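## Task

Take the red tank top from the laundry pile and lay it on the table half belonging to the left arm, separated from the rest; every other piece stays on the pile's half, nothing ends up on the floor or draped over an edge, the result must hold without the robot supporting it, and the grippers must release and pull away at the end (dropping or tossing clothes is allowed).

## Robot and tools

Robot: two arms, left_arm and right_arm, each ending in a parallel two-finger gripper. The fingers point along the gripper's own +z axis and close along its y axis. The reported hand position is the spot between the finger pads, roughly 1 cm short of the tips.

World frame: origin on the tabletop midway between the arms, +x out over the table, +z up, and left_arm sits on the +y side. The arm names do not correspond to image left/right. The state line reports, per arm, end_effector_position (metres) and end_effector_quat_wxyz in this frame; printed positions can be somewhat wrong, worse at long reach.

A 14-number row is the basic command: dx, dy, dz, rx, ry, rz, opening for left_arm, then the same seven for right_arm. Every value lies in [-1, 1], and both arms must always be filled in. dx..rz are an offset, not a pose: the target is measured from the gripper pose shown in the most recent result that reported it (or, before any such result in the scene and for later calls inside one reply, from where the hand is when the command begins), expressed in the gripper's own axes. Scale: 1.0 equals 0.6 m of travel or 180 degrees; rx, ry, rz form one rotation vector. Opening is absolute, not an offset: +1 fully open (0.094 m), -1 closed.

execute_actions takes "actions", a list with zero or one entry, plus optional "pictures" (boolean). Empty list: just returns the state. {"rows": [...], "steps": n}: up to 15 rows, n at most 15 (default 15), each step lasting 1/30 s; if rows run out the last one repeats. Each row is its own offset from the same base pose, not from the previous row. {"steps": n} with no rows is a wait of up to 300 steps, counted from the previous result. A rejected call sends nothing.

move takes "target" (one 14-number row, same offset rules) and optional "speed" in m/s, 0.002 to 0.5, default 0.25 (rotation capped at twice that in rad/s). Each gripper travels a straight line toward its target; both finish together, over 0.5 to 10 s, cut off at 10 s. Grippers take the shorter rotation. Paths ignore obstacles and the other arm, and hands can lag, wander, or overshoot the speed, especially near full stretch. Openings are sent at the move's start. The result adds a "move:" line with the ending (done, off_target, moving, held, fault), any limits (paced = target was clipped; held = some steps were blocked, after which the arm may jump fast) and each gripper's remaining distance. If only one arm is named, the other finished fine.

wait takes "seconds" (0 to 10) and sends nothing new. zoom_image takes "camera" (cam_high, cam_left_wrist, cam_right_wrist) and "region" [x0, y0, x1, y1] in image pixels, top-left origin, at most 504 by 504. finished_scene takes "scene", the number of the current scene; it is final and reports whether the job succeeded.

Motion behaviour: each control step the commanded pose is clamped to within 70 mm and 16 degrees of the measured one, then solved with damped inverse kinematics favouring position over orientation. A long offset may not finish in one action; afterwards the arm only continues to its last clamped pose, so read the result and send the remainder. Arms tend to settle a centimetre or more low, and repeated zero offsets can let them sag. To hold an arm still, send the offset back to its desired pose in the first call of a reply and zeros in later calls, aiming higher if it still droops. Zero offsets pull the arm back to its base pose; they are not a pause. The simulation keeps running while you compose a reply. The "Hand target" line shows where the controller is currently driving each gripper. "pose unreachable" means the clearance check altered or blocked that arm's command; HELD marks steps where the row was not fully sent. Joint limits (rad): waist -2.618 to 3.054, shoulder 0 to 3.142, elbow 0 to 3.142, wrist pitch -1.571 to 1.571, wrist yaw -1.571 to 1.571, wrist roll -2.094 to 2.094.

Gripping: grip_measured uses the same scale as the opening command; the last joint value gives it in metres. Readings may be offset by about 1 mm per gripper. To keep hold of something, command roughly 0.03 below grip_measured; less squeezes more gently. Pads push about 50-62 N each, less on very thin material.

Cameras: cam_high (fixed overhead view), cam_left_wrist and cam_right_wrist, each 504x504; calibration data is supplied and any changes are listed in picture results.

Cautions: never let the arms collide or press on each other. Contacts hurt more at higher speed and with targets set far beyond the contact point. Avoid slips, slams and heavy pushes. Holding loads heats motors: MOTOR HOT appears at 75 °C, 90 °C stops that arm for 10 s, 100 °C makes the arm go limp and fall; these appear as OVER-TEMPERATURE FAULT lines. Finish by opening the grippers and lifting away so the garment rests on its own.

Each tool is called after "Emit:" as name(argument=value, ...) on one line, values as JSON.

## Session

Emit:
execute_actions(actions=[])

Scene clock: 0.00 s of 6000.00 s.
left_arm: end_effector_position=(+0.3861, +0.2844, +0.4023) grip_measured=+1.000 end_effector_quat_wxyz=(+0.702, -0.015, +0.712, +0.008) | right_arm: end_effector_position=(+0.3745, -0.3190, +0.4145) grip_measured=+1.000 end_effector_quat_wxyz=(+0.714, +0.013, +0.699, -0.017)
Joint positions: left_arm=[-0.012  1.048  1.042 -0.009  0.004 -0.011  0.094] | right_arm=[ 0.001  1.055  1.059  0.017  0.    -0.005  0.094]
Joint velocities: left_arm=[ 0.002 -0.007 -0.007  0.022  0.007  0.007  0.   ] | right_arm=[-0.002 -0.002  0.002 -0.022 -0.007  0.007  0.   ]
Motor temperatures (°C, as the motors report them): left_arm=[25 27 26 24 27 26] | right_arm=[26 26 24 25 25 28]
Hand target (left_arm): +0.382, +0.284, +0.418; +0.716, -0.016, +0.698, +0.007
Hand target (right_arm): +0.372, -0.319, +0.421; +0.719, +0.013, +0.695, -0.018

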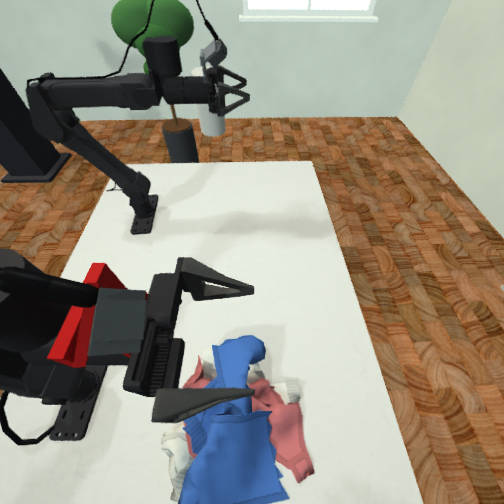

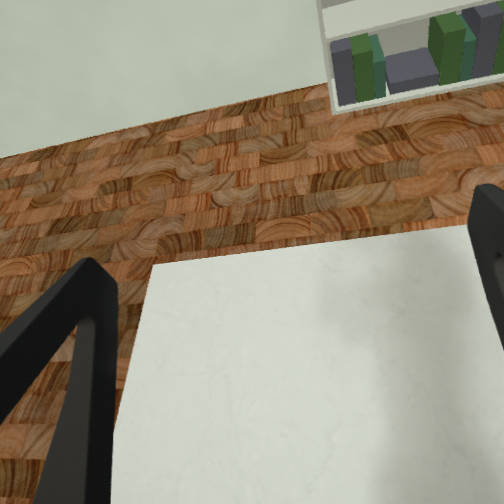

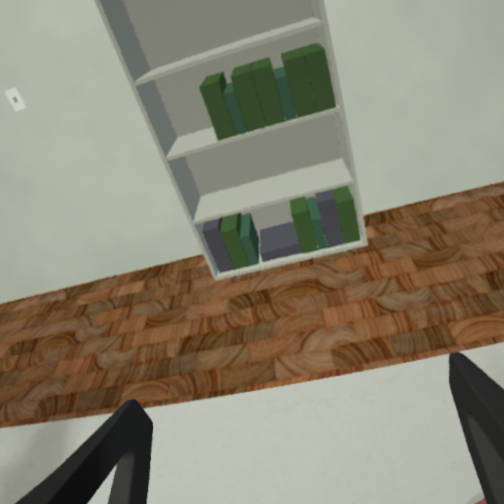

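Emit:
zoom_image(camera="cam_high", region=[120, 300, 360, 504])

Region (120, 300, 360, 504) of cam_high's 504x504 image, scaled by 2.100, with more detail than that image has; it fills the top 428 rows of this view, and the rest is white.

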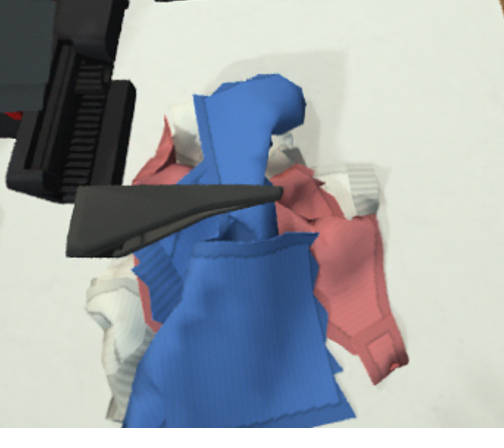

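Emit:
move(target=[0, 0, 0, 0, 0, 0, 1, 0.444, -0.2017, 0.1417, 0, 0.5067, 0, 1], speed=0.4)

Scene clock: 51.93 s of 6000.00 s.
left_arm: end_effector_position=(+0.3861, +0.2844, +0.4015) grip_measured=+1.000 end_effector_quat_wxyz=(+0.701, -0.015, +0.713, +0.008) | right_arm: end_effector_position=(+0.4587, -0.4394, +0.1319) grip_measured=+1.000 end_effector_quat_wxyz=(+0.063, +0.019, +0.998, -0.014)
Joint positions: left_arm=[-0.012  1.048  1.042 -0.013  0.004 -0.011  0.094] | right_arm=[-0.243  2.413  2.512 -1.541 -0.006 -0.249  0.094]
Joint velocities: left_arm=[-0.002 -0.017 -0.007 -0.022  0.037  0.051  0.   ] | right_arm=[ 0.002  0.002  0.002 -0.051 -0.022 -0.007  0.   ]
Motor temperatures (°C, as the motors report them): left_arm=[25 27 28 31 27 26] | right_arm=[26 27 27 32 25 28]
Hand target (left_arm): +0.386, +0.284, +0.402; +0.702, -0.015, +0.712, +0.008
Hand target (right_arm): +0.458, -0.445, +0.140; +0.070, +0.020, +0.997, -0.022
Off the commanded pose (left_arm): 0.001 m, 0 deg.
Off the commanded pose (right_arm): 0.020 m, 7 deg.
joint sent to its limit (right arm) — the command would take joint 4 (wrist pitch) past its lower limit, so that joint was sent only as far as its limit.
After step 90, 46.33 s passed at rest.
move: off_target (right_arm)
camera_calibration (this result's frames):
cam_left_wrist: T_world_to_cam=[[0.0215381, -0.967665, -0.251316, 0.367233], [-0.802843, 0.133063, -0.581151, 0.508399], [0.595801, 0.214284, -0.774018, 0.109842], [0, 0, 0, 1]] pos_world=[0.334812, 0.264172, 0.472768]
cam_right_wrist: T_world_to_cam=[[-0.31126, -0.947412, -0.0743521, -0.258803], [-0.865773, 0.250437, 0.433265, 0.500163], [-0.391859, 0.19923, -0.898195, 0.500666], [0, 0, 0, 1]] pos_world=[0.548663, -0.4702, 0.21375]

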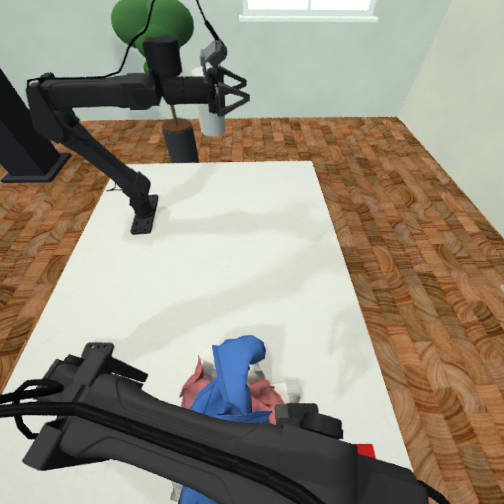

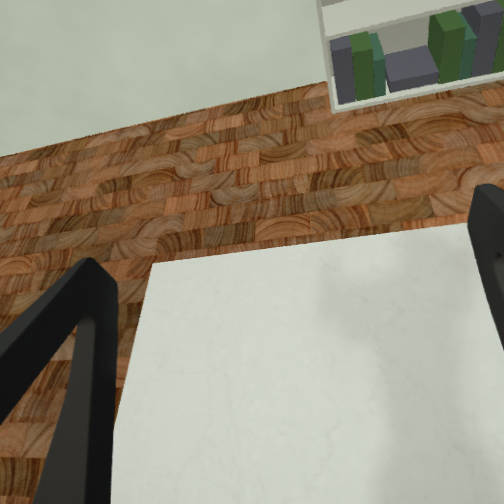

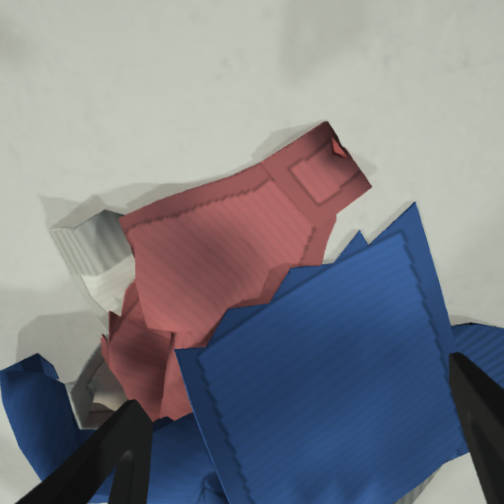

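Emit:
move(target=[0, 0, 0, 0, 0, 0, 1, -0.0377, -0.0482, 0.1607, 0, 0, 0.38, 0.28], speed=0.25)

Scene clock: 92.83 s of 6000.00 s.
left_arm: end_effector_position=(+0.3861, +0.2844, +0.4006) grip_measured=+1.000 end_effector_quat_wxyz=(+0.699, -0.015, +0.715, +0.008) | right_arm: end_effector_position=(+0.4900, -0.4671, +0.0436) grip_measured=+0.282 end_effector_quat_wxyz=(+0.060, +0.569, +0.820, +0.023)
Joint positions: left_arm=[-0.012  1.048  1.042 -0.016  0.004 -0.011  0.094] | right_arm=[-0.278  2.572  2.448 -1.318 -0.009  0.892  0.06 ]
Joint velocities: left_arm=[ 0.002 -0.002  0.002  0.007  0.037 -0.007  0.   ] | right_arm=[ 0.002 -0.007 -0.002  0.022  0.007  0.007  0.   ]
Motor temperatures (°C, as the motors report them): left_arm=[25 27 28 32 27 26] | right_arm=[26 34 27 28 25 28]
Hand target (left_arm): +0.386, +0.284, +0.401; +0.701, -0.015, +0.713, +0.008
Hand target (right_arm): +0.490, -0.472, +0.039; +0.060, +0.576, +0.815, +0.023
Off the commanded pose (left_arm): 0.001 m, 0 deg.
Off the commanded pose (right_arm): 0.007 m, 1 deg.
After step 90, 34.97 s passed at rest.
move: done
camera_calibration (this result's frames):
cam_left_wrist: T_world_to_cam=[[0.0206759, -0.967697, -0.251266, 0.36734], [-0.804832, 0.13299, -0.57841, 0.50758], [0.593142, 0.214186, -0.776084, 0.111075], [0, 0, 0, 1]] pos_world=[0.335039, 0.26418, 0.472093]
cam_right_wrist: T_world_to_cam=[[-0.980035, -0.0727443, -0.185042, 0.459296], [-0.158006, 0.849875, 0.502739, 0.502587], [0.120691, 0.521939, -0.844401, 0.336334], [0, 0, 0, 1]] pos_world=[0.488946, -0.56927, 0.11632]

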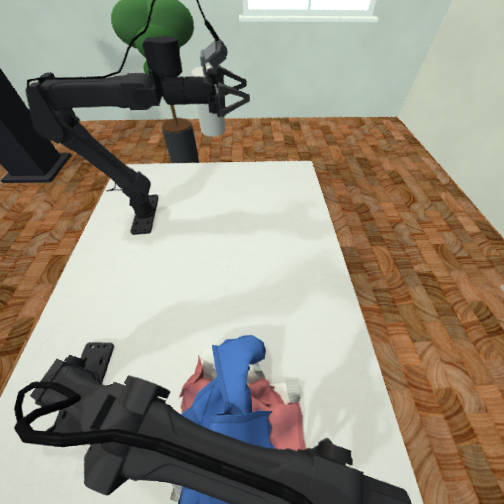

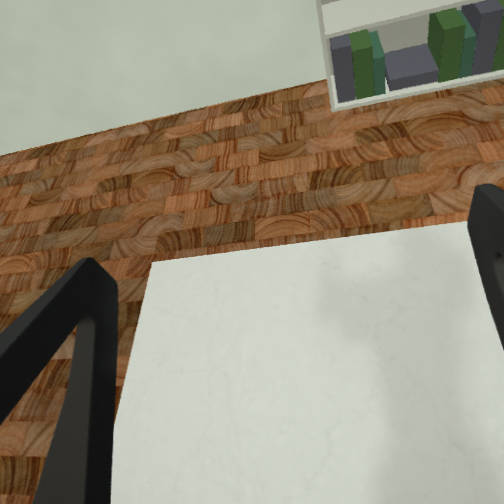

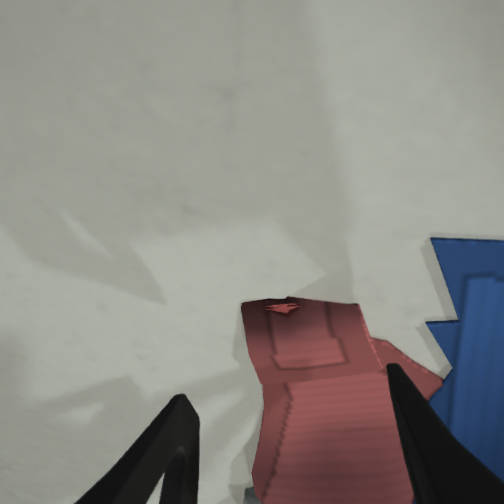

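Emit:
move(target=[0, 0, 0, 0, 0, 0, 1, 0, 0, 0.056, 0, 0, 0, 0.28], speed=0.1)

Emit:
move(target=[0, 0, 0, 0, 0, 0, 1, 0, 0, 0, 0, 0, 0, -1], speed=0.1)

Scene clock: 98.17 s of 6000.00 s.
left_arm: end_effector_position=(+0.3861, +0.2844, +0.3998) grip_measured=+1.000 end_effector_quat_wxyz=(+0.698, -0.016, +0.716, +0.008) | right_arm: end_effector_position=(+0.4941, -0.4684, +0.0194) grip_measured=+0.282 end_effector_quat_wxyz=(+0.065, +0.570, +0.819, +0.024)
Joint positions: left_arm=[-0.012  1.048  1.042 -0.02   0.004 -0.011  0.094] | right_arm=[-0.278  2.572  2.35  -1.21  -0.009  0.895  0.06 ]
Joint velocities: left_arm=[-0.017 -0.012 -0.017  0.037  0.022 -0.051  0.   ] | right_arm=[-0.002  0.002 -0.007 -0.007  0.007  0.037 -0.   ]
Motor temperatures (°C, as the motors report them): left_arm=[25 27 28 32 27 26] | right_arm=[26 34 27 28 25 28]
Hand target (left_arm): +0.386, +0.284, +0.401; +0.699, -0.015, +0.715, +0.008
Hand target (right_arm): +0.493, -0.468, +0.010; +0.060, +0.569, +0.820, +0.023
Off the commanded pose (left_arm): 0.001 m, 0 deg.
Off the commanded pose (right_arm): 0.009 m, 1 deg.
After step 90, 1.40 s passed at rest.
move: done
camera_calibration (this result's frames):
cam_left_wrist: T_world_to_cam=[[0.0198139, -0.967729, -0.251213, 0.367446], [-0.806812, 0.132917, -0.575662, 0.506756], [0.590476, 0.214088, -0.778142, 0.112304], [0, 0, 0, 1]] pos_world=[0.335264, 0.264189, 0.471417]
cam_right_wrist: T_world_to_cam=[[-0.978307, -0.0703506, -0.194847, 0.459148], [-0.160555, 0.851854, 0.498565, 0.51882], [0.130907, 0.519034, -0.84467, 0.3097], [0, 0, 0, 1]] pos_world=[0.491945, -0.570402, 0.0923918]

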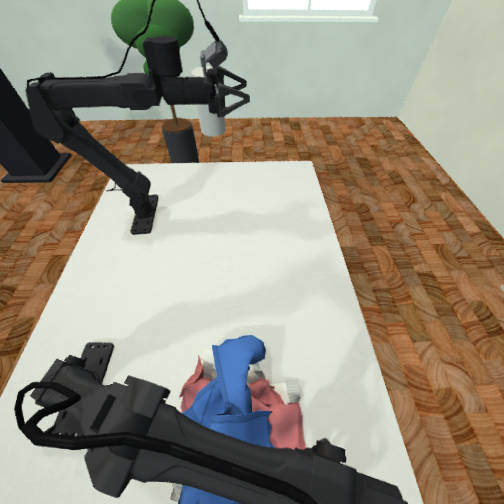

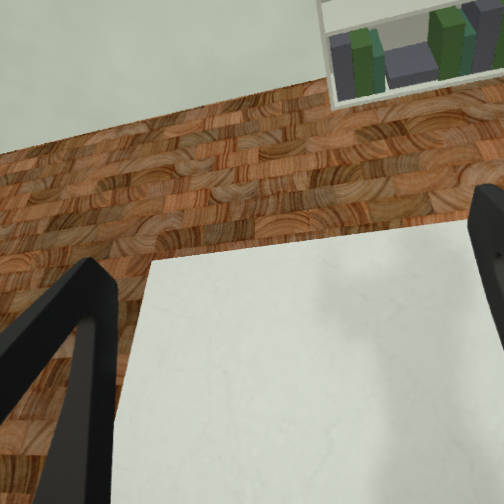

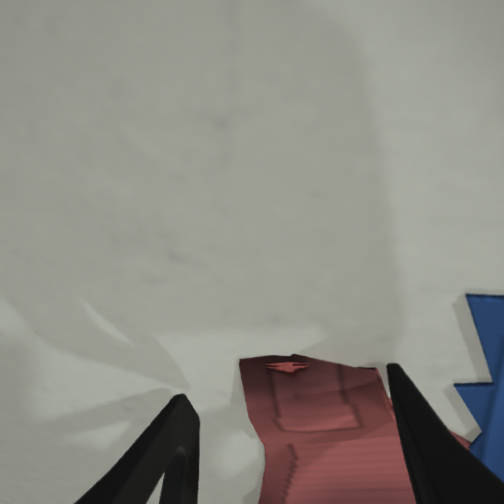

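Scene clock: 98.67 s of 6000.00 s.
left_arm: end_effector_position=(+0.3860, +0.2844, +0.3989) grip_measured=+1.000 end_effector_quat_wxyz=(+0.697, -0.016, +0.717, +0.008) | right_arm: end_effector_position=(+0.4953, -0.4678, +0.0195) grip_measured=-0.981 end_effector_quat_wxyz=(+0.066, +0.570, +0.819, +0.027)
Joint positions: left_arm=[-0.012  1.048  1.042 -0.023  0.004 -0.011  0.094] | right_arm=[-0.278  2.572  2.35  -1.206 -0.015  0.895  0.001]
Joint velocities: left_arm=[-0.007  0.002  0.007 -0.007 -0.037 -0.007  0.   ] | right_arm=[-0.007 -0.002  0.002 -0.037 -0.007  0.007 -0.001]
Motor temperatures (°C, as the motors report them): left_arm=[25 27 28 32 27 26] | right_arm=[26 34 27 28 25 28]
Hand target (left_arm): +0.386, +0.284, +0.400; +0.698, -0.016, +0.716, +0.008
Hand target (right_arm): +0.494, -0.468, +0.019; +0.065, +0.570, +0.819, +0.024
Off the commanded pose (left_arm): 0.001 m, 0 deg.
Off the commanded pose (right_arm): 0.001 m, 0 deg.
move: done
camera_calibration (this result's frames):
cam_left_wrist: T_world_to_cam=[[0.0189521, -0.967761, -0.251158, 0.367551], [-0.808783, 0.132845, -0.572907, 0.505929], [0.587802, 0.21399, -0.78019, 0.113532], [0, 0, 0, 1]] pos_world=[0.335486, 0.264197, 0.47074]
cam_right_wrist: T_world_to_cam=[[-0.977209, -0.0703319, -0.200291, 0.459955], [-0.163839, 0.84983, 0.500946, 0.519056], [0.13498, 0.522344, -0.841984, 0.308829], [0, 0, 0, 1]] pos_world=[0.492827, -0.570075, 0.0921348]

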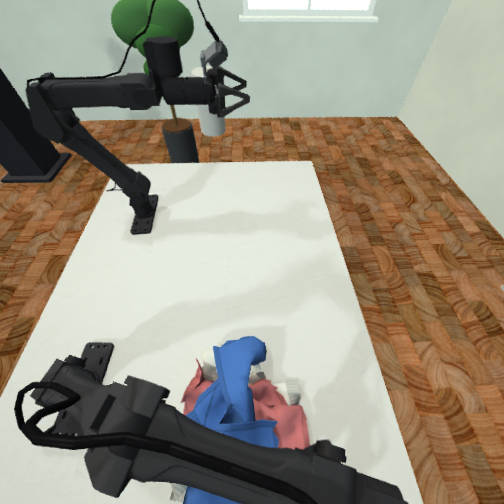

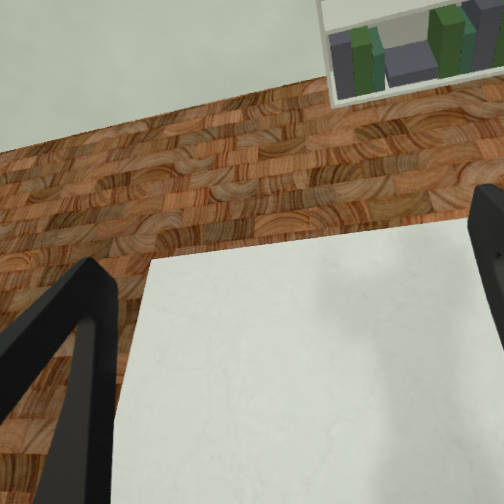

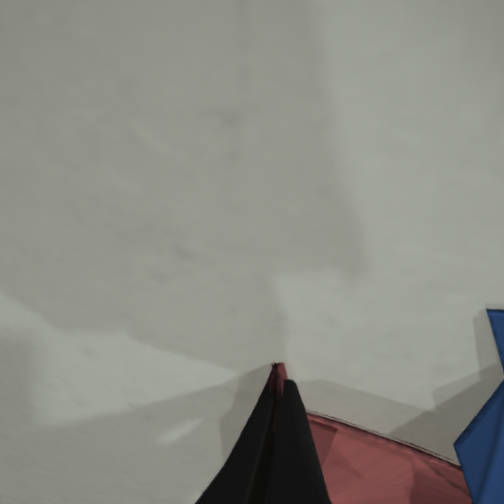

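Emit:
move(target=[0, 0, 0, 0, 0, 0, 1, 0.1402, -0.0039, -0.535, 0, 0, 0, -1], speed=0.2)

Scene clock: 110.70 s of 6000.00 s.
left_arm: end_effector_position=(+0.3860, +0.2844, +0.3981) grip_measured=+1.000 end_effector_quat_wxyz=(+0.696, -0.016, +0.718, +0.008) | right_arm: end_effector_position=(+0.4297, -0.3828, +0.3240) grip_measured=-0.981 end_effector_quat_wxyz=(+0.251, +0.549, +0.788, +0.121)
Joint positions: left_arm=[-0.012  1.048  1.042 -0.027  0.004 -0.011  0.094] | right_arm=[-0.143  2.011  2.546 -1.543 -0.016  1.033  0.001]
Joint velocities: left_arm=[-0.002 -0.007  0.007  0.066  0.037 -0.037  0.   ] | right_arm=[ 0.002  0.007 -0.027 -0.051  0.007 -0.037 -0.   ]
Motor temperatures (°C, as the motors report them): left_arm=[25 27 28 33 27 26] | right_arm=[26 35 27 28 25 28]
Hand target (left_arm): +0.386, +0.284, +0.399; +0.697, -0.016, +0.717, +0.008
Hand target (right_arm): +0.425, -0.381, +0.335; +0.262, +0.547, +0.786, +0.122
Off the commanded pose (left_arm): 0.001 m, 0 deg.
Off the commanded pose (right_arm): 0.012 m, 24 deg; orientation clipped at the last step of the last action.
joint sent to its limit (right arm) — the command would take joint 4 (wrist pitch) past its lower limit, so that joint was sent only as far as its limit.
After step 90, 6.93 s passed at rest.
move: off_target (right_arm); limits=paced
camera_calibration (this result's frames):
cam_left_wrist: T_world_to_cam=[[0.0180905, -0.967792, -0.251099, 0.367655], [-0.810743, 0.132773, -0.570146, 0.505097], [0.585122, 0.213891, -0.782229, 0.114756], [0, 0, 0, 1]] pos_world=[0.335707, 0.264205, 0.470062]
cam_right_wrist: T_world_to_cam=[[-0.813367, -0.0953916, -0.573877, 0.503901], [-0.344279, 0.874104, 0.342657, 0.421676], [0.468941, 0.47628, -0.743809, 0.336658], [0, 0, 0, 1]] pos_world=[0.397158, -0.480864, 0.395096]

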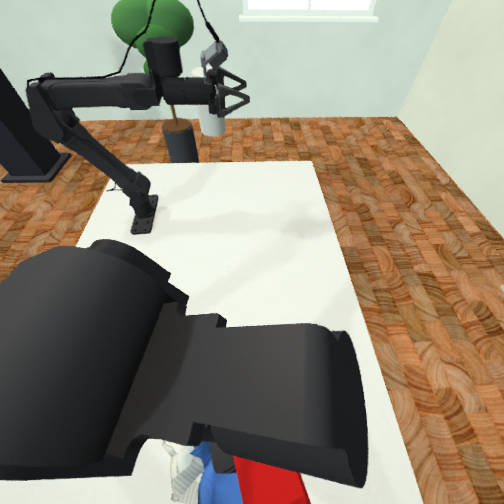

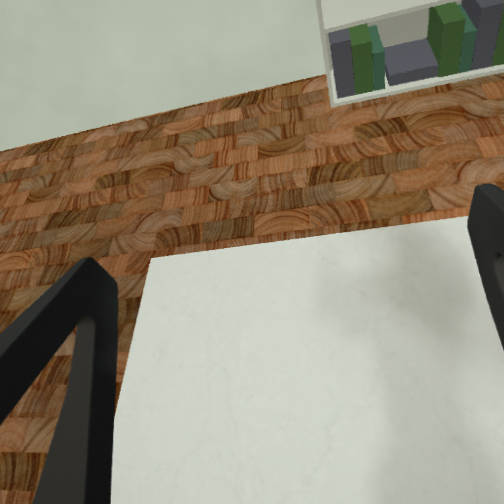

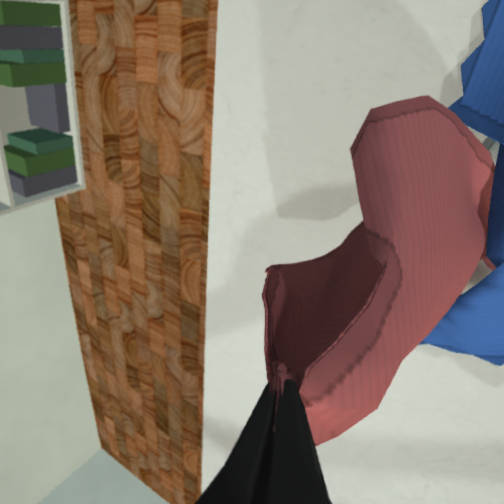

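Emit:
move(target=[0, 0.2, -0.1667, 0, 0, 0, 1, 0.8933, 0.1805, -0.1308, -0.0895, 0.1588, -0.2877, -1], speed=0.3)

Scene clock: 136.70 s of 6000.00 s.
left_arm: end_effector_position=(+0.2850, +0.4033, +0.3975) grip_measured=+1.000 end_effector_quat_wxyz=(+0.694, -0.027, +0.719, -0.002) | right_arm: end_effector_position=(+0.3243, +0.1631, +0.2955) grip_measured=-0.981 end_effector_quat_wxyz=(+0.198, +0.074, +0.921, +0.328)
Joint positions: left_arm=[ 0.835  0.895  0.991 -0.152  0.848  0.001  0.094] | right_arm=[ 0.995  2.365  2.851 -1.27   0.003  1.11   0.001]
Joint velocities: left_arm=[-0.002 -0.002 -0.002 -0.007  0.007  0.081  0.   ] | right_arm=[-0.002 -0.002 -0.012  0.037  0.022  0.051 -0.001]
Motor temperatures (°C, as the motors report them): left_arm=[25 27 28 33 27 26] | right_arm=[26 33 27 29 25 28]
Hand target (left_arm): +0.282, +0.401, +0.401; +0.698, -0.020, +0.716, +0.004
Hand target (right_arm): +0.328, +0.164, +0.306; +0.209, +0.070, +0.914, +0.341
Off the commanded pose (left_arm): 0.004 m, 2 deg.
Off the commanded pose (right_arm): 0.008 m, 13 deg.
elbow stopped short (right arm): the move would have taken joint 3 (elbow) straighter than the controller allows; a more bent joint 3 avoids this.
move: off_target (right_arm)
camera_calibration (this result's frames):
cam_left_wrist: T_world_to_cam=[[0.0211866, -0.9747, -0.222512, 0.474919], [-0.813298, 0.112638, -0.570841, 0.416203], [0.581461, 0.193063, -0.790335, 0.160643], [0, 0, 0, 1]] pos_world=[0.235027, 0.385009, 0.470223]
cam_right_wrist: T_world_to_cam=[[-0.238131, -0.627953, -0.740924, 0.403499], [-0.964369, 0.0623354, 0.257114, 0.276751], [-0.11527, 0.775751, -0.620422, 0.209077], [0, 0, 0, 1]] pos_world=[0.387075, 0.0739352, 0.357522]

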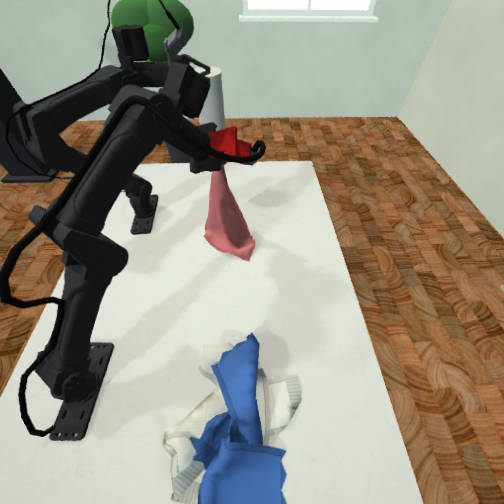

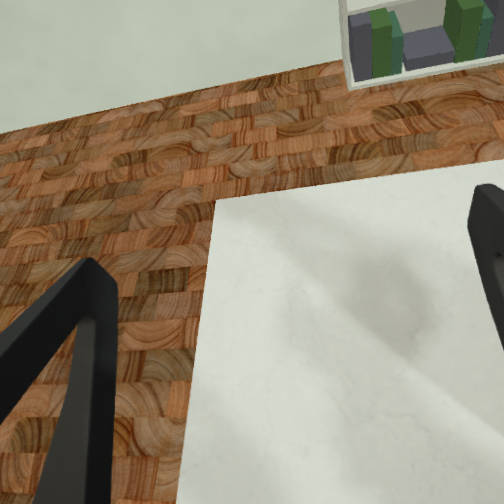

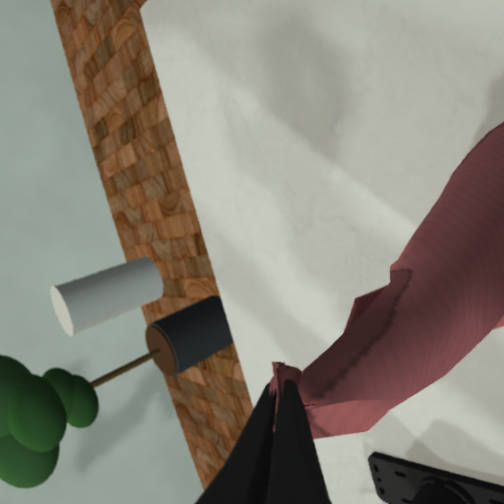

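Emit:
move(target=[0, 0, 0, 0, 0, 0, 1, 0.1002, -0.1376, 0.2462, 0, 0, 0, -1], speed=0.25)

Emit:
move(target=[0, 0, 0, 0, 0, 0, 1, 0, 0, 0, 0, 0, 0, 0.6], speed=0.25)

Scene clock: 159.47 s of 6000.00 s.
left_arm: end_effector_position=(+0.2850, +0.4030, +0.3975) grip_measured=+1.000 end_effector_quat_wxyz=(+0.694, -0.027, +0.719, -0.002) | right_arm: end_effector_position=(+0.3290, +0.1959, +0.1045) grip_measured=-0.981 end_effector_quat_wxyz=(+0.186, +0.075, +0.927, +0.318)
Joint positions: left_arm=[ 0.835  0.895  0.991 -0.152  0.85   0.001  0.094] | right_arm=[ 1.023  2.239  1.84  -0.418  0.012  1.136  0.001]
Joint velocities: left_arm=[-0.007 -0.027 -0.017 -0.051 -0.007 -0.066  0.   ] | right_arm=[-0.012 -0.022  0.007  0.007 -0.037 -0.037 -0.001]
Motor temperatures (°C, as the motors report them): left_arm=[25 27 28 33 27 26] | right_arm=[26 35 28 31 25 28]
Hand target (left_arm): +0.285, +0.403, +0.397; +0.694, -0.027, +0.719, -0.002
Hand target (right_arm): +0.328, +0.198, +0.120; +0.198, +0.074, +0.921, +0.328
Off the commanded pose (left_arm): 0.000 m, 0 deg.
Off the commanded pose (right_arm): 0.016 m, 2 deg.
After step 480, 5.20 s passed at rest.
move: off_target (right_arm)
camera_calibration (this result's frames):
cam_left_wrist: T_world_to_cam=[[0.019716, -0.974743, -0.222459, 0.475072], [-0.813088, 0.113846, -0.5709, 0.415724], [0.581806, 0.192135, -0.790307, 0.160964], [0, 0, 0, 1]] pos_world=[0.235004, 0.384818, 0.470232]
cam_right_wrist: T_world_to_cam=[[-0.256957, -0.643643, -0.7209, 0.290913], [-0.956877, 0.0648559, 0.283163, 0.322701], [-0.135501, 0.762573, -0.632552, 0.0761815], [0, 0, 0, 1]] pos_world=[0.39386, 0.108221, 0.166531]

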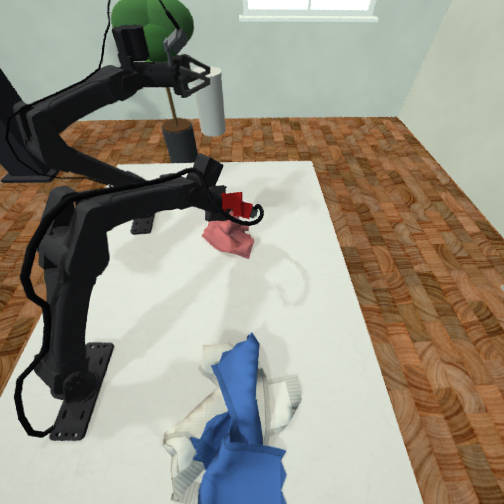

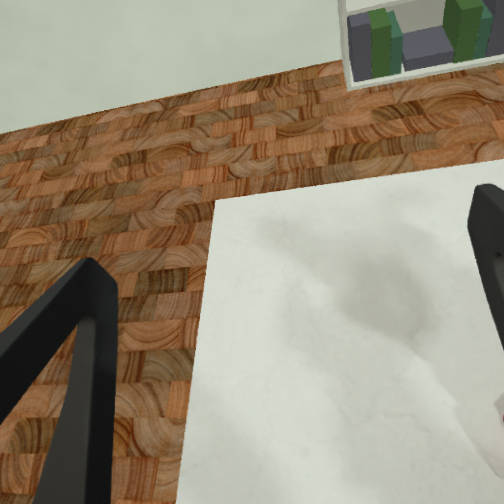

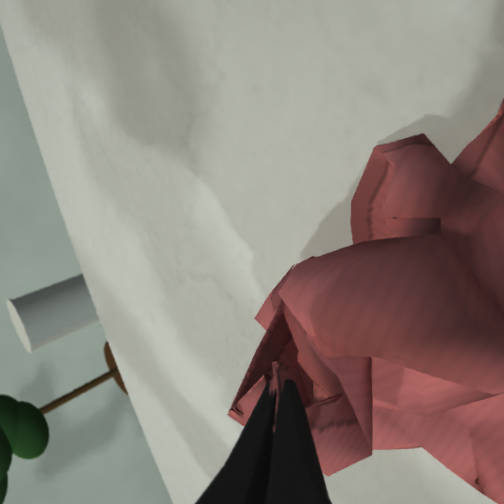

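Scene clock: 159.97 s of 6000.00 s.
left_arm: end_effector_position=(+0.2850, +0.4030, +0.3975) grip_measured=+1.000 end_effector_quat_wxyz=(+0.694, -0.027, +0.719, -0.002) | right_arm: end_effector_position=(+0.3291, +0.1959, +0.1046) grip_measured=+0.599 end_effector_quat_wxyz=(+0.186, +0.075, +0.927, +0.318)
Joint positions: left_arm=[ 0.835  0.895  0.991 -0.152  0.85   0.001  0.094] | right_arm=[ 1.023  2.239  1.84  -0.417  0.012  1.136  0.075]
Joint velocities: left_arm=[-0.007 -0.012 -0.002 -0.066  0.007 -0.051  0.   ] | right_arm=[-0.002  0.007 -0.002 -0.066 -0.037  0.007 -0.   ]
Motor temperatures (°C, as the motors report them): left_arm=[25 27 28 33 27 26] | right_arm=[26 35 28 31 25 28]
Hand target (left_arm): +0.285, +0.403, +0.397; +0.694, -0.027, +0.719, -0.002
Hand target (right_arm): +0.329, +0.196, +0.105; +0.186, +0.075, +0.927, +0.318
Off the commanded pose (left_arm): 0.000 m, 0 deg.
Off the commanded pose (right_arm): 0.000 m, 0 deg.
move: done
camera_calibration (this result's frames):
cam_left_wrist: T_world_to_cam=[[0.019716, -0.974743, -0.222459, 0.475072], [-0.813088, 0.113846, -0.5709, 0.415724], [0.581806, 0.192135, -0.790307, 0.160964], [0, 0, 0, 1]] pos_world=[0.235004, 0.384818, 0.470232]
cam_right_wrist: T_world_to_cam=[[-0.256803, -0.643415, -0.721158, 0.290939], [-0.956937, 0.0647663, 0.282979, 0.322772], [-0.135366, 0.762773, -0.63234, 0.0760782], [0, 0, 0, 1]] pos_world=[0.393885, 0.108259, 0.166582]

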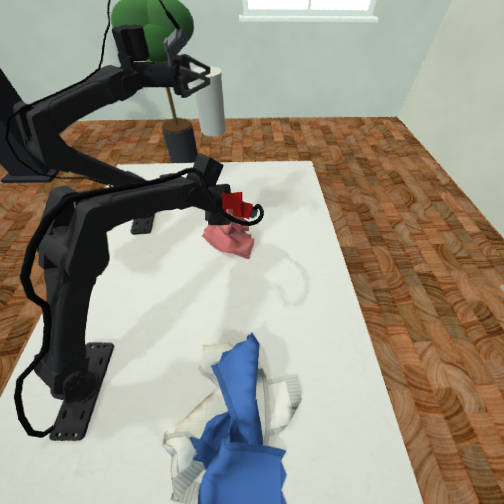

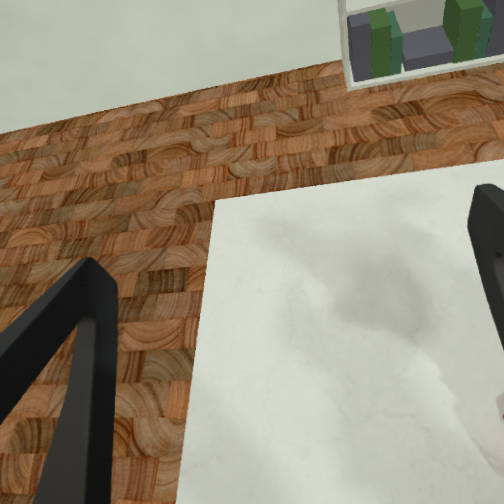

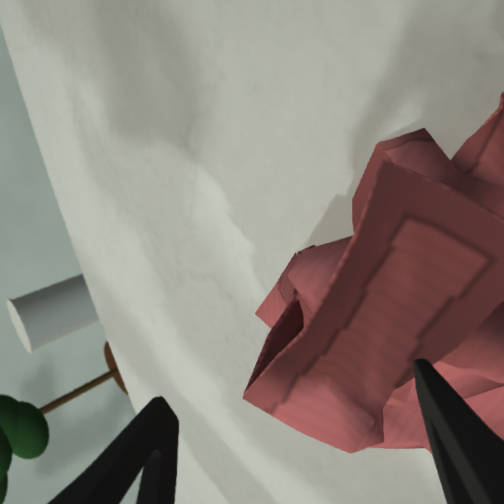

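Emit:
move(target=[0, 0, 0, 0, 0, 0, 1, -0.2252, -0.2025, -0.6409, 0.0517, -0.1075, 0.127, 1], speed=0.35)

Scene clock: 172.30 s of 6000.00 s.
left_arm: end_effector_position=(+0.2850, +0.4030, +0.3975) grip_measured=+1.000 end_effector_quat_wxyz=(+0.694, -0.027, +0.719, -0.002) | right_arm: end_effector_position=(+0.3054, -0.1453, +0.3529) grip_measured=+1.000 end_effector_quat_wxyz=(+0.267, +0.324, +0.871, +0.254)
Joint positions: left_arm=[ 0.835  0.895  0.991 -0.152  0.85   0.001  0.094] | right_arm=[ 0.539  1.426  1.844 -1.235  0.061  1.183  0.094]
Joint velocities: left_arm=[-0.022  0.002 -0.002  0.022 -0.051 -0.007  0.   ] | right_arm=[-0.007  0.002 -0.007 -0.051  0.007  0.066  0.   ]
Motor temperatures (°C, as the motors report them): left_arm=[25 27 28 33 27 26] | right_arm=[26 35 28 31 25 28]
Hand target (left_arm): +0.285, +0.403, +0.397; +0.694, -0.027, +0.719, -0.002
Hand target (right_arm): +0.304, -0.148, +0.357; +0.269, +0.321, +0.872, +0.253
Off the commanded pose (left_arm): 0.000 m, 0 deg.
Off the commanded pose (right_arm): 0.008 m, 0 deg.
After step 90, 7.33 s passed at rest.
move: done
camera_calibration (this result's frames):
cam_left_wrist: T_world_to_cam=[[0.019716, -0.974743, -0.222459, 0.475072], [-0.813088, 0.113846, -0.5709, 0.415724], [0.581806, 0.192135, -0.790307, 0.160964], [0, 0, 0, 1]] pos_world=[0.235004, 0.384818, 0.470232]
cam_right_wrist: T_world_to_cam=[[-0.554331, -0.415585, -0.721115, 0.368357], [-0.781732, 0.557363, 0.279716, 0.271139], [0.285677, 0.718774, -0.63384, 0.355705], [0, 0, 0, 1]] pos_world=[0.314533, -0.253711, 0.415246]

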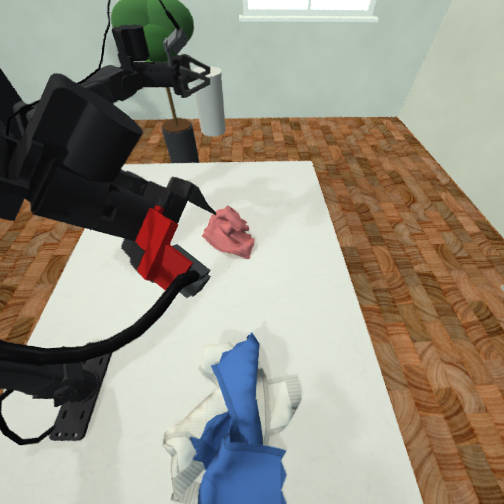

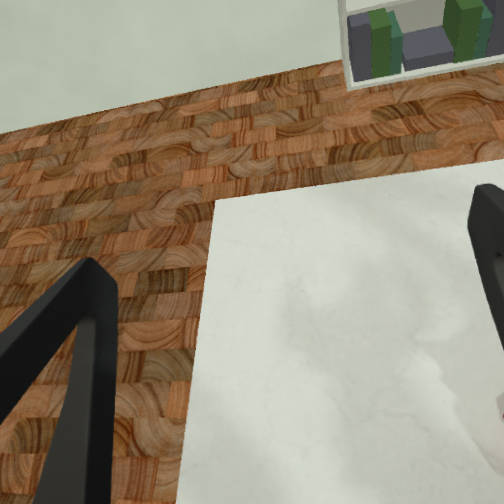

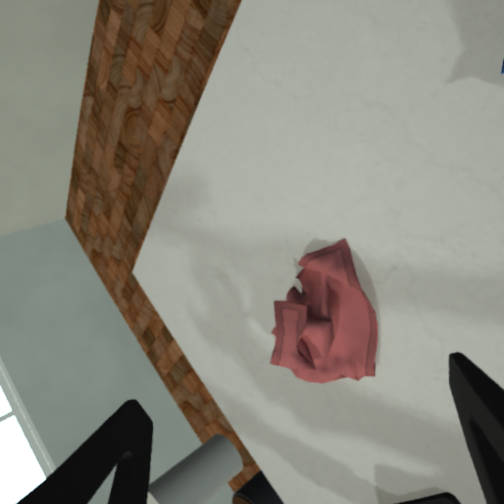

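Emit:
move(target=[0.5277, -0.4278, 0.0725, 0, 0.49, 0, 0.5, 0, 0, 0, 0, 0, 0, 1], speed=0.4)

Scene clock: 203.83 s of 6000.00 s.
left_arm: end_effector_position=(+0.3195, +0.1498, +0.0734) grip_measured=+0.503 end_effector_quat_wxyz=(-0.021, -0.022, +1.000, +0.004) | right_arm: end_effector_position=(+0.3051, -0.1454, +0.3526) grip_measured=+1.000 end_effector_quat_wxyz=(+0.266, +0.324, +0.872, +0.254)
Joint positions: left_arm=[-0.412  1.88   1.447 -1.18   0.009 -0.407  0.071] | right_arm=[ 0.539  1.426  1.844 -1.237  0.061  1.183  0.094]
Joint velocities: left_arm=[ 0.002  0.022  0.002 -0.022 -0.051  0.037 -0.   ] | right_arm=[ 0.007 -0.017  0.002 -0.022  0.022  0.066  0.   ]
Motor temperatures (°C, as the motors report them): left_arm=[25 27 28 33 27 26] | right_arm=[26 31 28 31 25 28]
Hand target (left_arm): +0.326, +0.144, +0.087; -0.005, -0.025, +1.000, -0.008
Hand target (right_arm): +0.305, -0.145, +0.353; +0.267, +0.324, +0.871, +0.254
Off the commanded pose (left_arm): 0.023 m, 4 deg.
Off the commanded pose (right_arm): 0.000 m, 0 deg.
After step 90, 26.00 s passed at rest.
move: off_target (left_arm)
camera_calibration (this result's frames):
cam_left_wrist: T_world_to_cam=[[-0.21863, -0.975774, 0.0081603, 0.214877], [-0.566391, 0.133705, 0.813218, 0.10413], [-0.794608, 0.173172, -0.581902, 0.360741], [0, 0, 0, 1]] pos_world=[0.392605, 0.133278, 0.123481]
cam_right_wrist: T_world_to_cam=[[-0.555337, -0.416533, -0.719792, 0.367597], [-0.781554, 0.557195, 0.280548, 0.270654], [0.284207, 0.718356, -0.634974, 0.356456], [0, 0, 0, 1]] pos_world=[0.314364, -0.253753, 0.415002]

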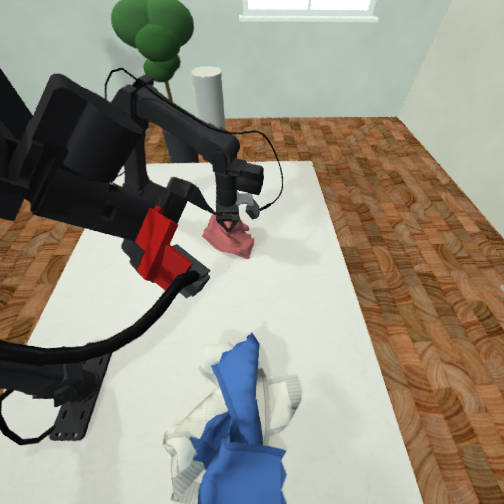

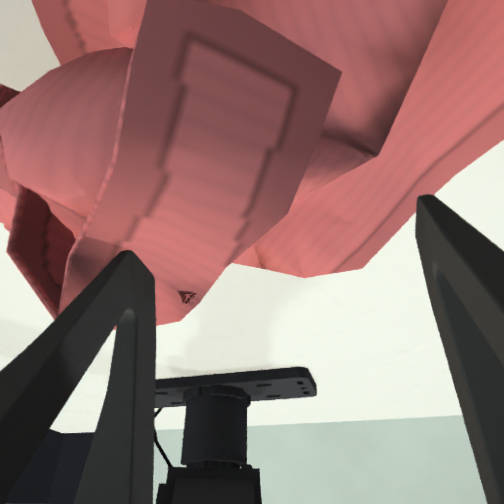

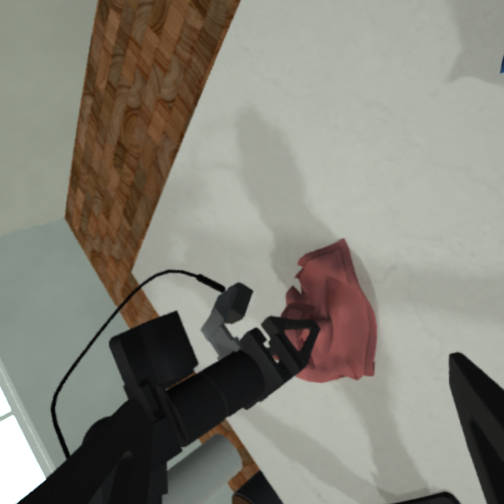

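Emit:
move(target=[0, 0, 0.09, 0, 0, 0, 0.5, 0, 0, 0, 0, 0, 0, 1], speed=0.12)

Emit:
move(target=[0, 0, 0, 0, 0, 0, -1, 0, 0, 0, 0, 0, 0, 1], speed=0.12)

Scene clock: 216.17 s of 6000.00 s.
left_arm: end_effector_position=(+0.3145, +0.1515, +0.0209) grip_measured=+0.502 end_effector_quat_wxyz=(-0.031, -0.023, +0.999, +0.007) | right_arm: end_effector_position=(+0.3051, -0.1454, +0.3526) grip_measured=+1.000 end_effector_quat_wxyz=(+0.266, +0.324, +0.872, +0.254)
Joint positions: left_arm=[-0.412  1.937  1.305 -1.001  0.01  -0.408  0.071] | right_arm=[ 0.539  1.426  1.844 -1.237  0.061  1.183  0.094]
Joint velocities: left_arm=[-0.007  0.002 -0.017 -0.066 -0.007  0.022 -0.   ] | right_arm=[ 0.002  0.007  0.017  0.022 -0.037  0.007  0.   ]
Motor temperatures (°C, as the motors report them): left_arm=[25 28 28 31 27 26] | right_arm=[26 30 27 32 25 28]
Hand target (left_arm): +0.318, +0.150, +0.020; -0.021, -0.022, +1.000, +0.004
Hand target (right_arm): +0.305, -0.145, +0.353; +0.266, +0.324, +0.872, +0.254
Off the commanded pose (left_arm): 0.003 m, 1 deg.
Off the commanded pose (right_arm): 0.000 m, 0 deg.
After step 90, 8.37 s passed at rest.
move: done
camera_calibration (this result's frames):
cam_left_wrist: T_world_to_cam=[[-0.217318, -0.97608, 0.00639917, 0.215521], [-0.551039, 0.128091, 0.82459, 0.139567], [-0.805685, 0.175672, -0.565695, 0.328695], [0, 0, 0, 1]] pos_world=[0.388569, 0.134746, 0.0694764]
cam_right_wrist: T_world_to_cam=[[-0.555337, -0.416533, -0.719792, 0.367597], [-0.781554, 0.557195, 0.280548, 0.270654], [0.284207, 0.718356, -0.634974, 0.356456], [0, 0, 0, 1]] pos_world=[0.314364, -0.253753, 0.415002]

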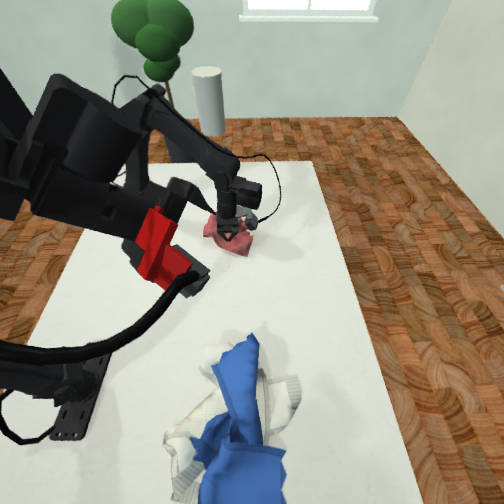

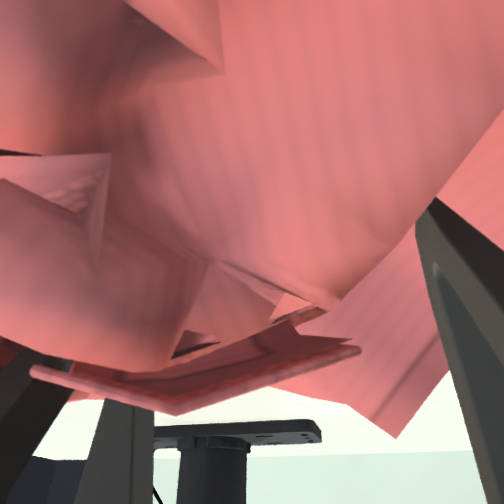

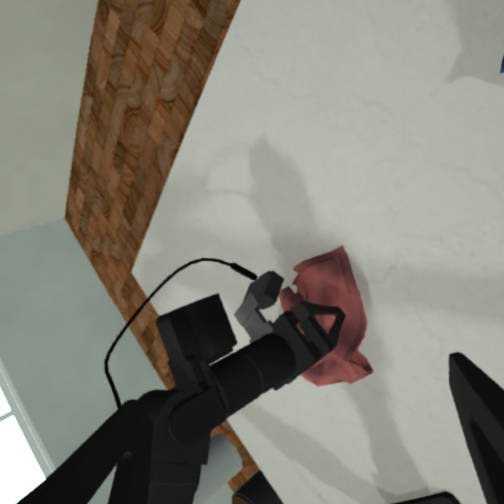

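Scene clock: 216.67 s of 6000.00 s.
left_arm: end_effector_position=(+0.3143, +0.1516, +0.0209) grip_measured=-0.979 end_effector_quat_wxyz=(-0.031, -0.023, +0.999, +0.007) | right_arm: end_effector_position=(+0.3051, -0.1454, +0.3526) grip_measured=+1.000 end_effector_quat_wxyz=(+0.266, +0.324, +0.872, +0.254)
Joint positions: left_arm=[-0.412  1.937  1.305 -1.002  0.01  -0.408  0.001] | right_arm=[ 0.539  1.426  1.844 -1.237  0.061  1.183  0.094]
Joint velocities: left_arm=[ 0.002 -0.002  0.007 -0.066 -0.007  0.007 -0.   ] | right_arm=[-0.022  0.002  0.007 -0.051 -0.022 -0.022  0.   ]
Motor temperatures (°C, as the motors report them): left_arm=[25 28 28 31 27 26] | right_arm=[26 30 27 32 25 28]
Hand target (left_arm): +0.315, +0.151, +0.021; -0.031, -0.023, +0.999, +0.007
Hand target (right_arm): +0.305, -0.145, +0.353; +0.266, +0.324, +0.872, +0.254
Off the commanded pose (left_arm): 0.000 m, 0 deg.
Off the commanded pose (right_arm): 0.000 m, 0 deg.
move: done
camera_calibration (this result's frames):
cam_left_wrist: T_world_to_cam=[[-0.217314, -0.976082, 0.00628975, 0.21555], [-0.550451, 0.127868, 0.825017, 0.139291], [-0.806088, 0.175825, -0.565072, 0.328638], [0, 0, 0, 1]] pos_world=[0.388426, 0.1348, 0.069431]
cam_right_wrist: T_world_to_cam=[[-0.555337, -0.416533, -0.719792, 0.367597], [-0.781554, 0.557195, 0.280548, 0.270654], [0.284207, 0.718356, -0.634974, 0.356456], [0, 0, 0, 1]] pos_world=[0.314364, -0.253753, 0.415002]

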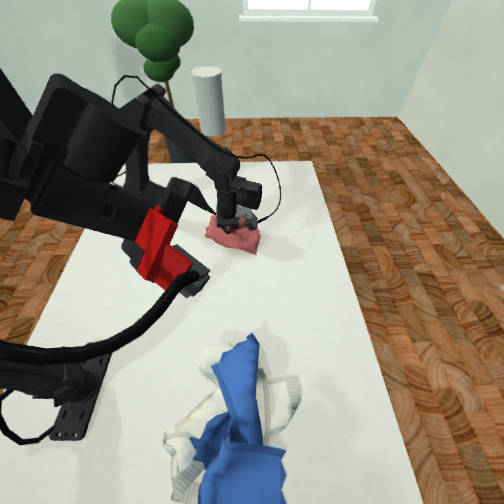

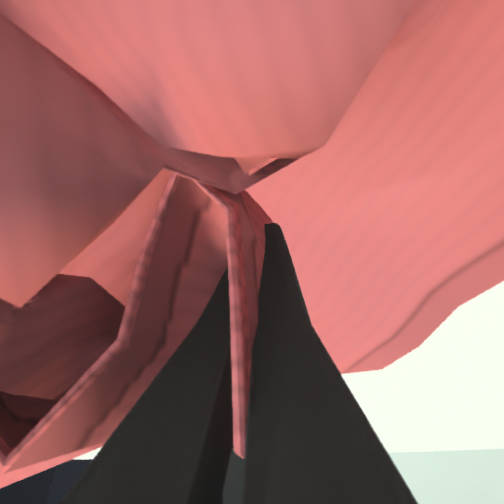

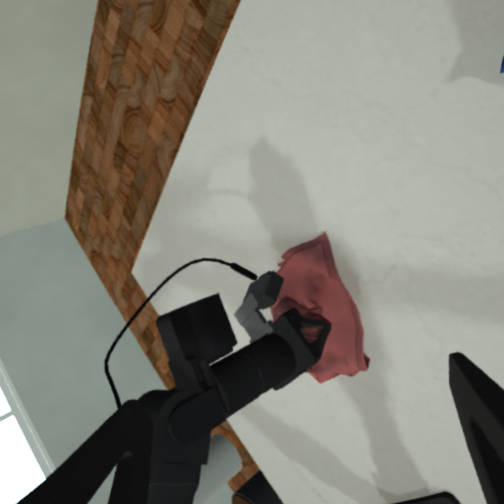

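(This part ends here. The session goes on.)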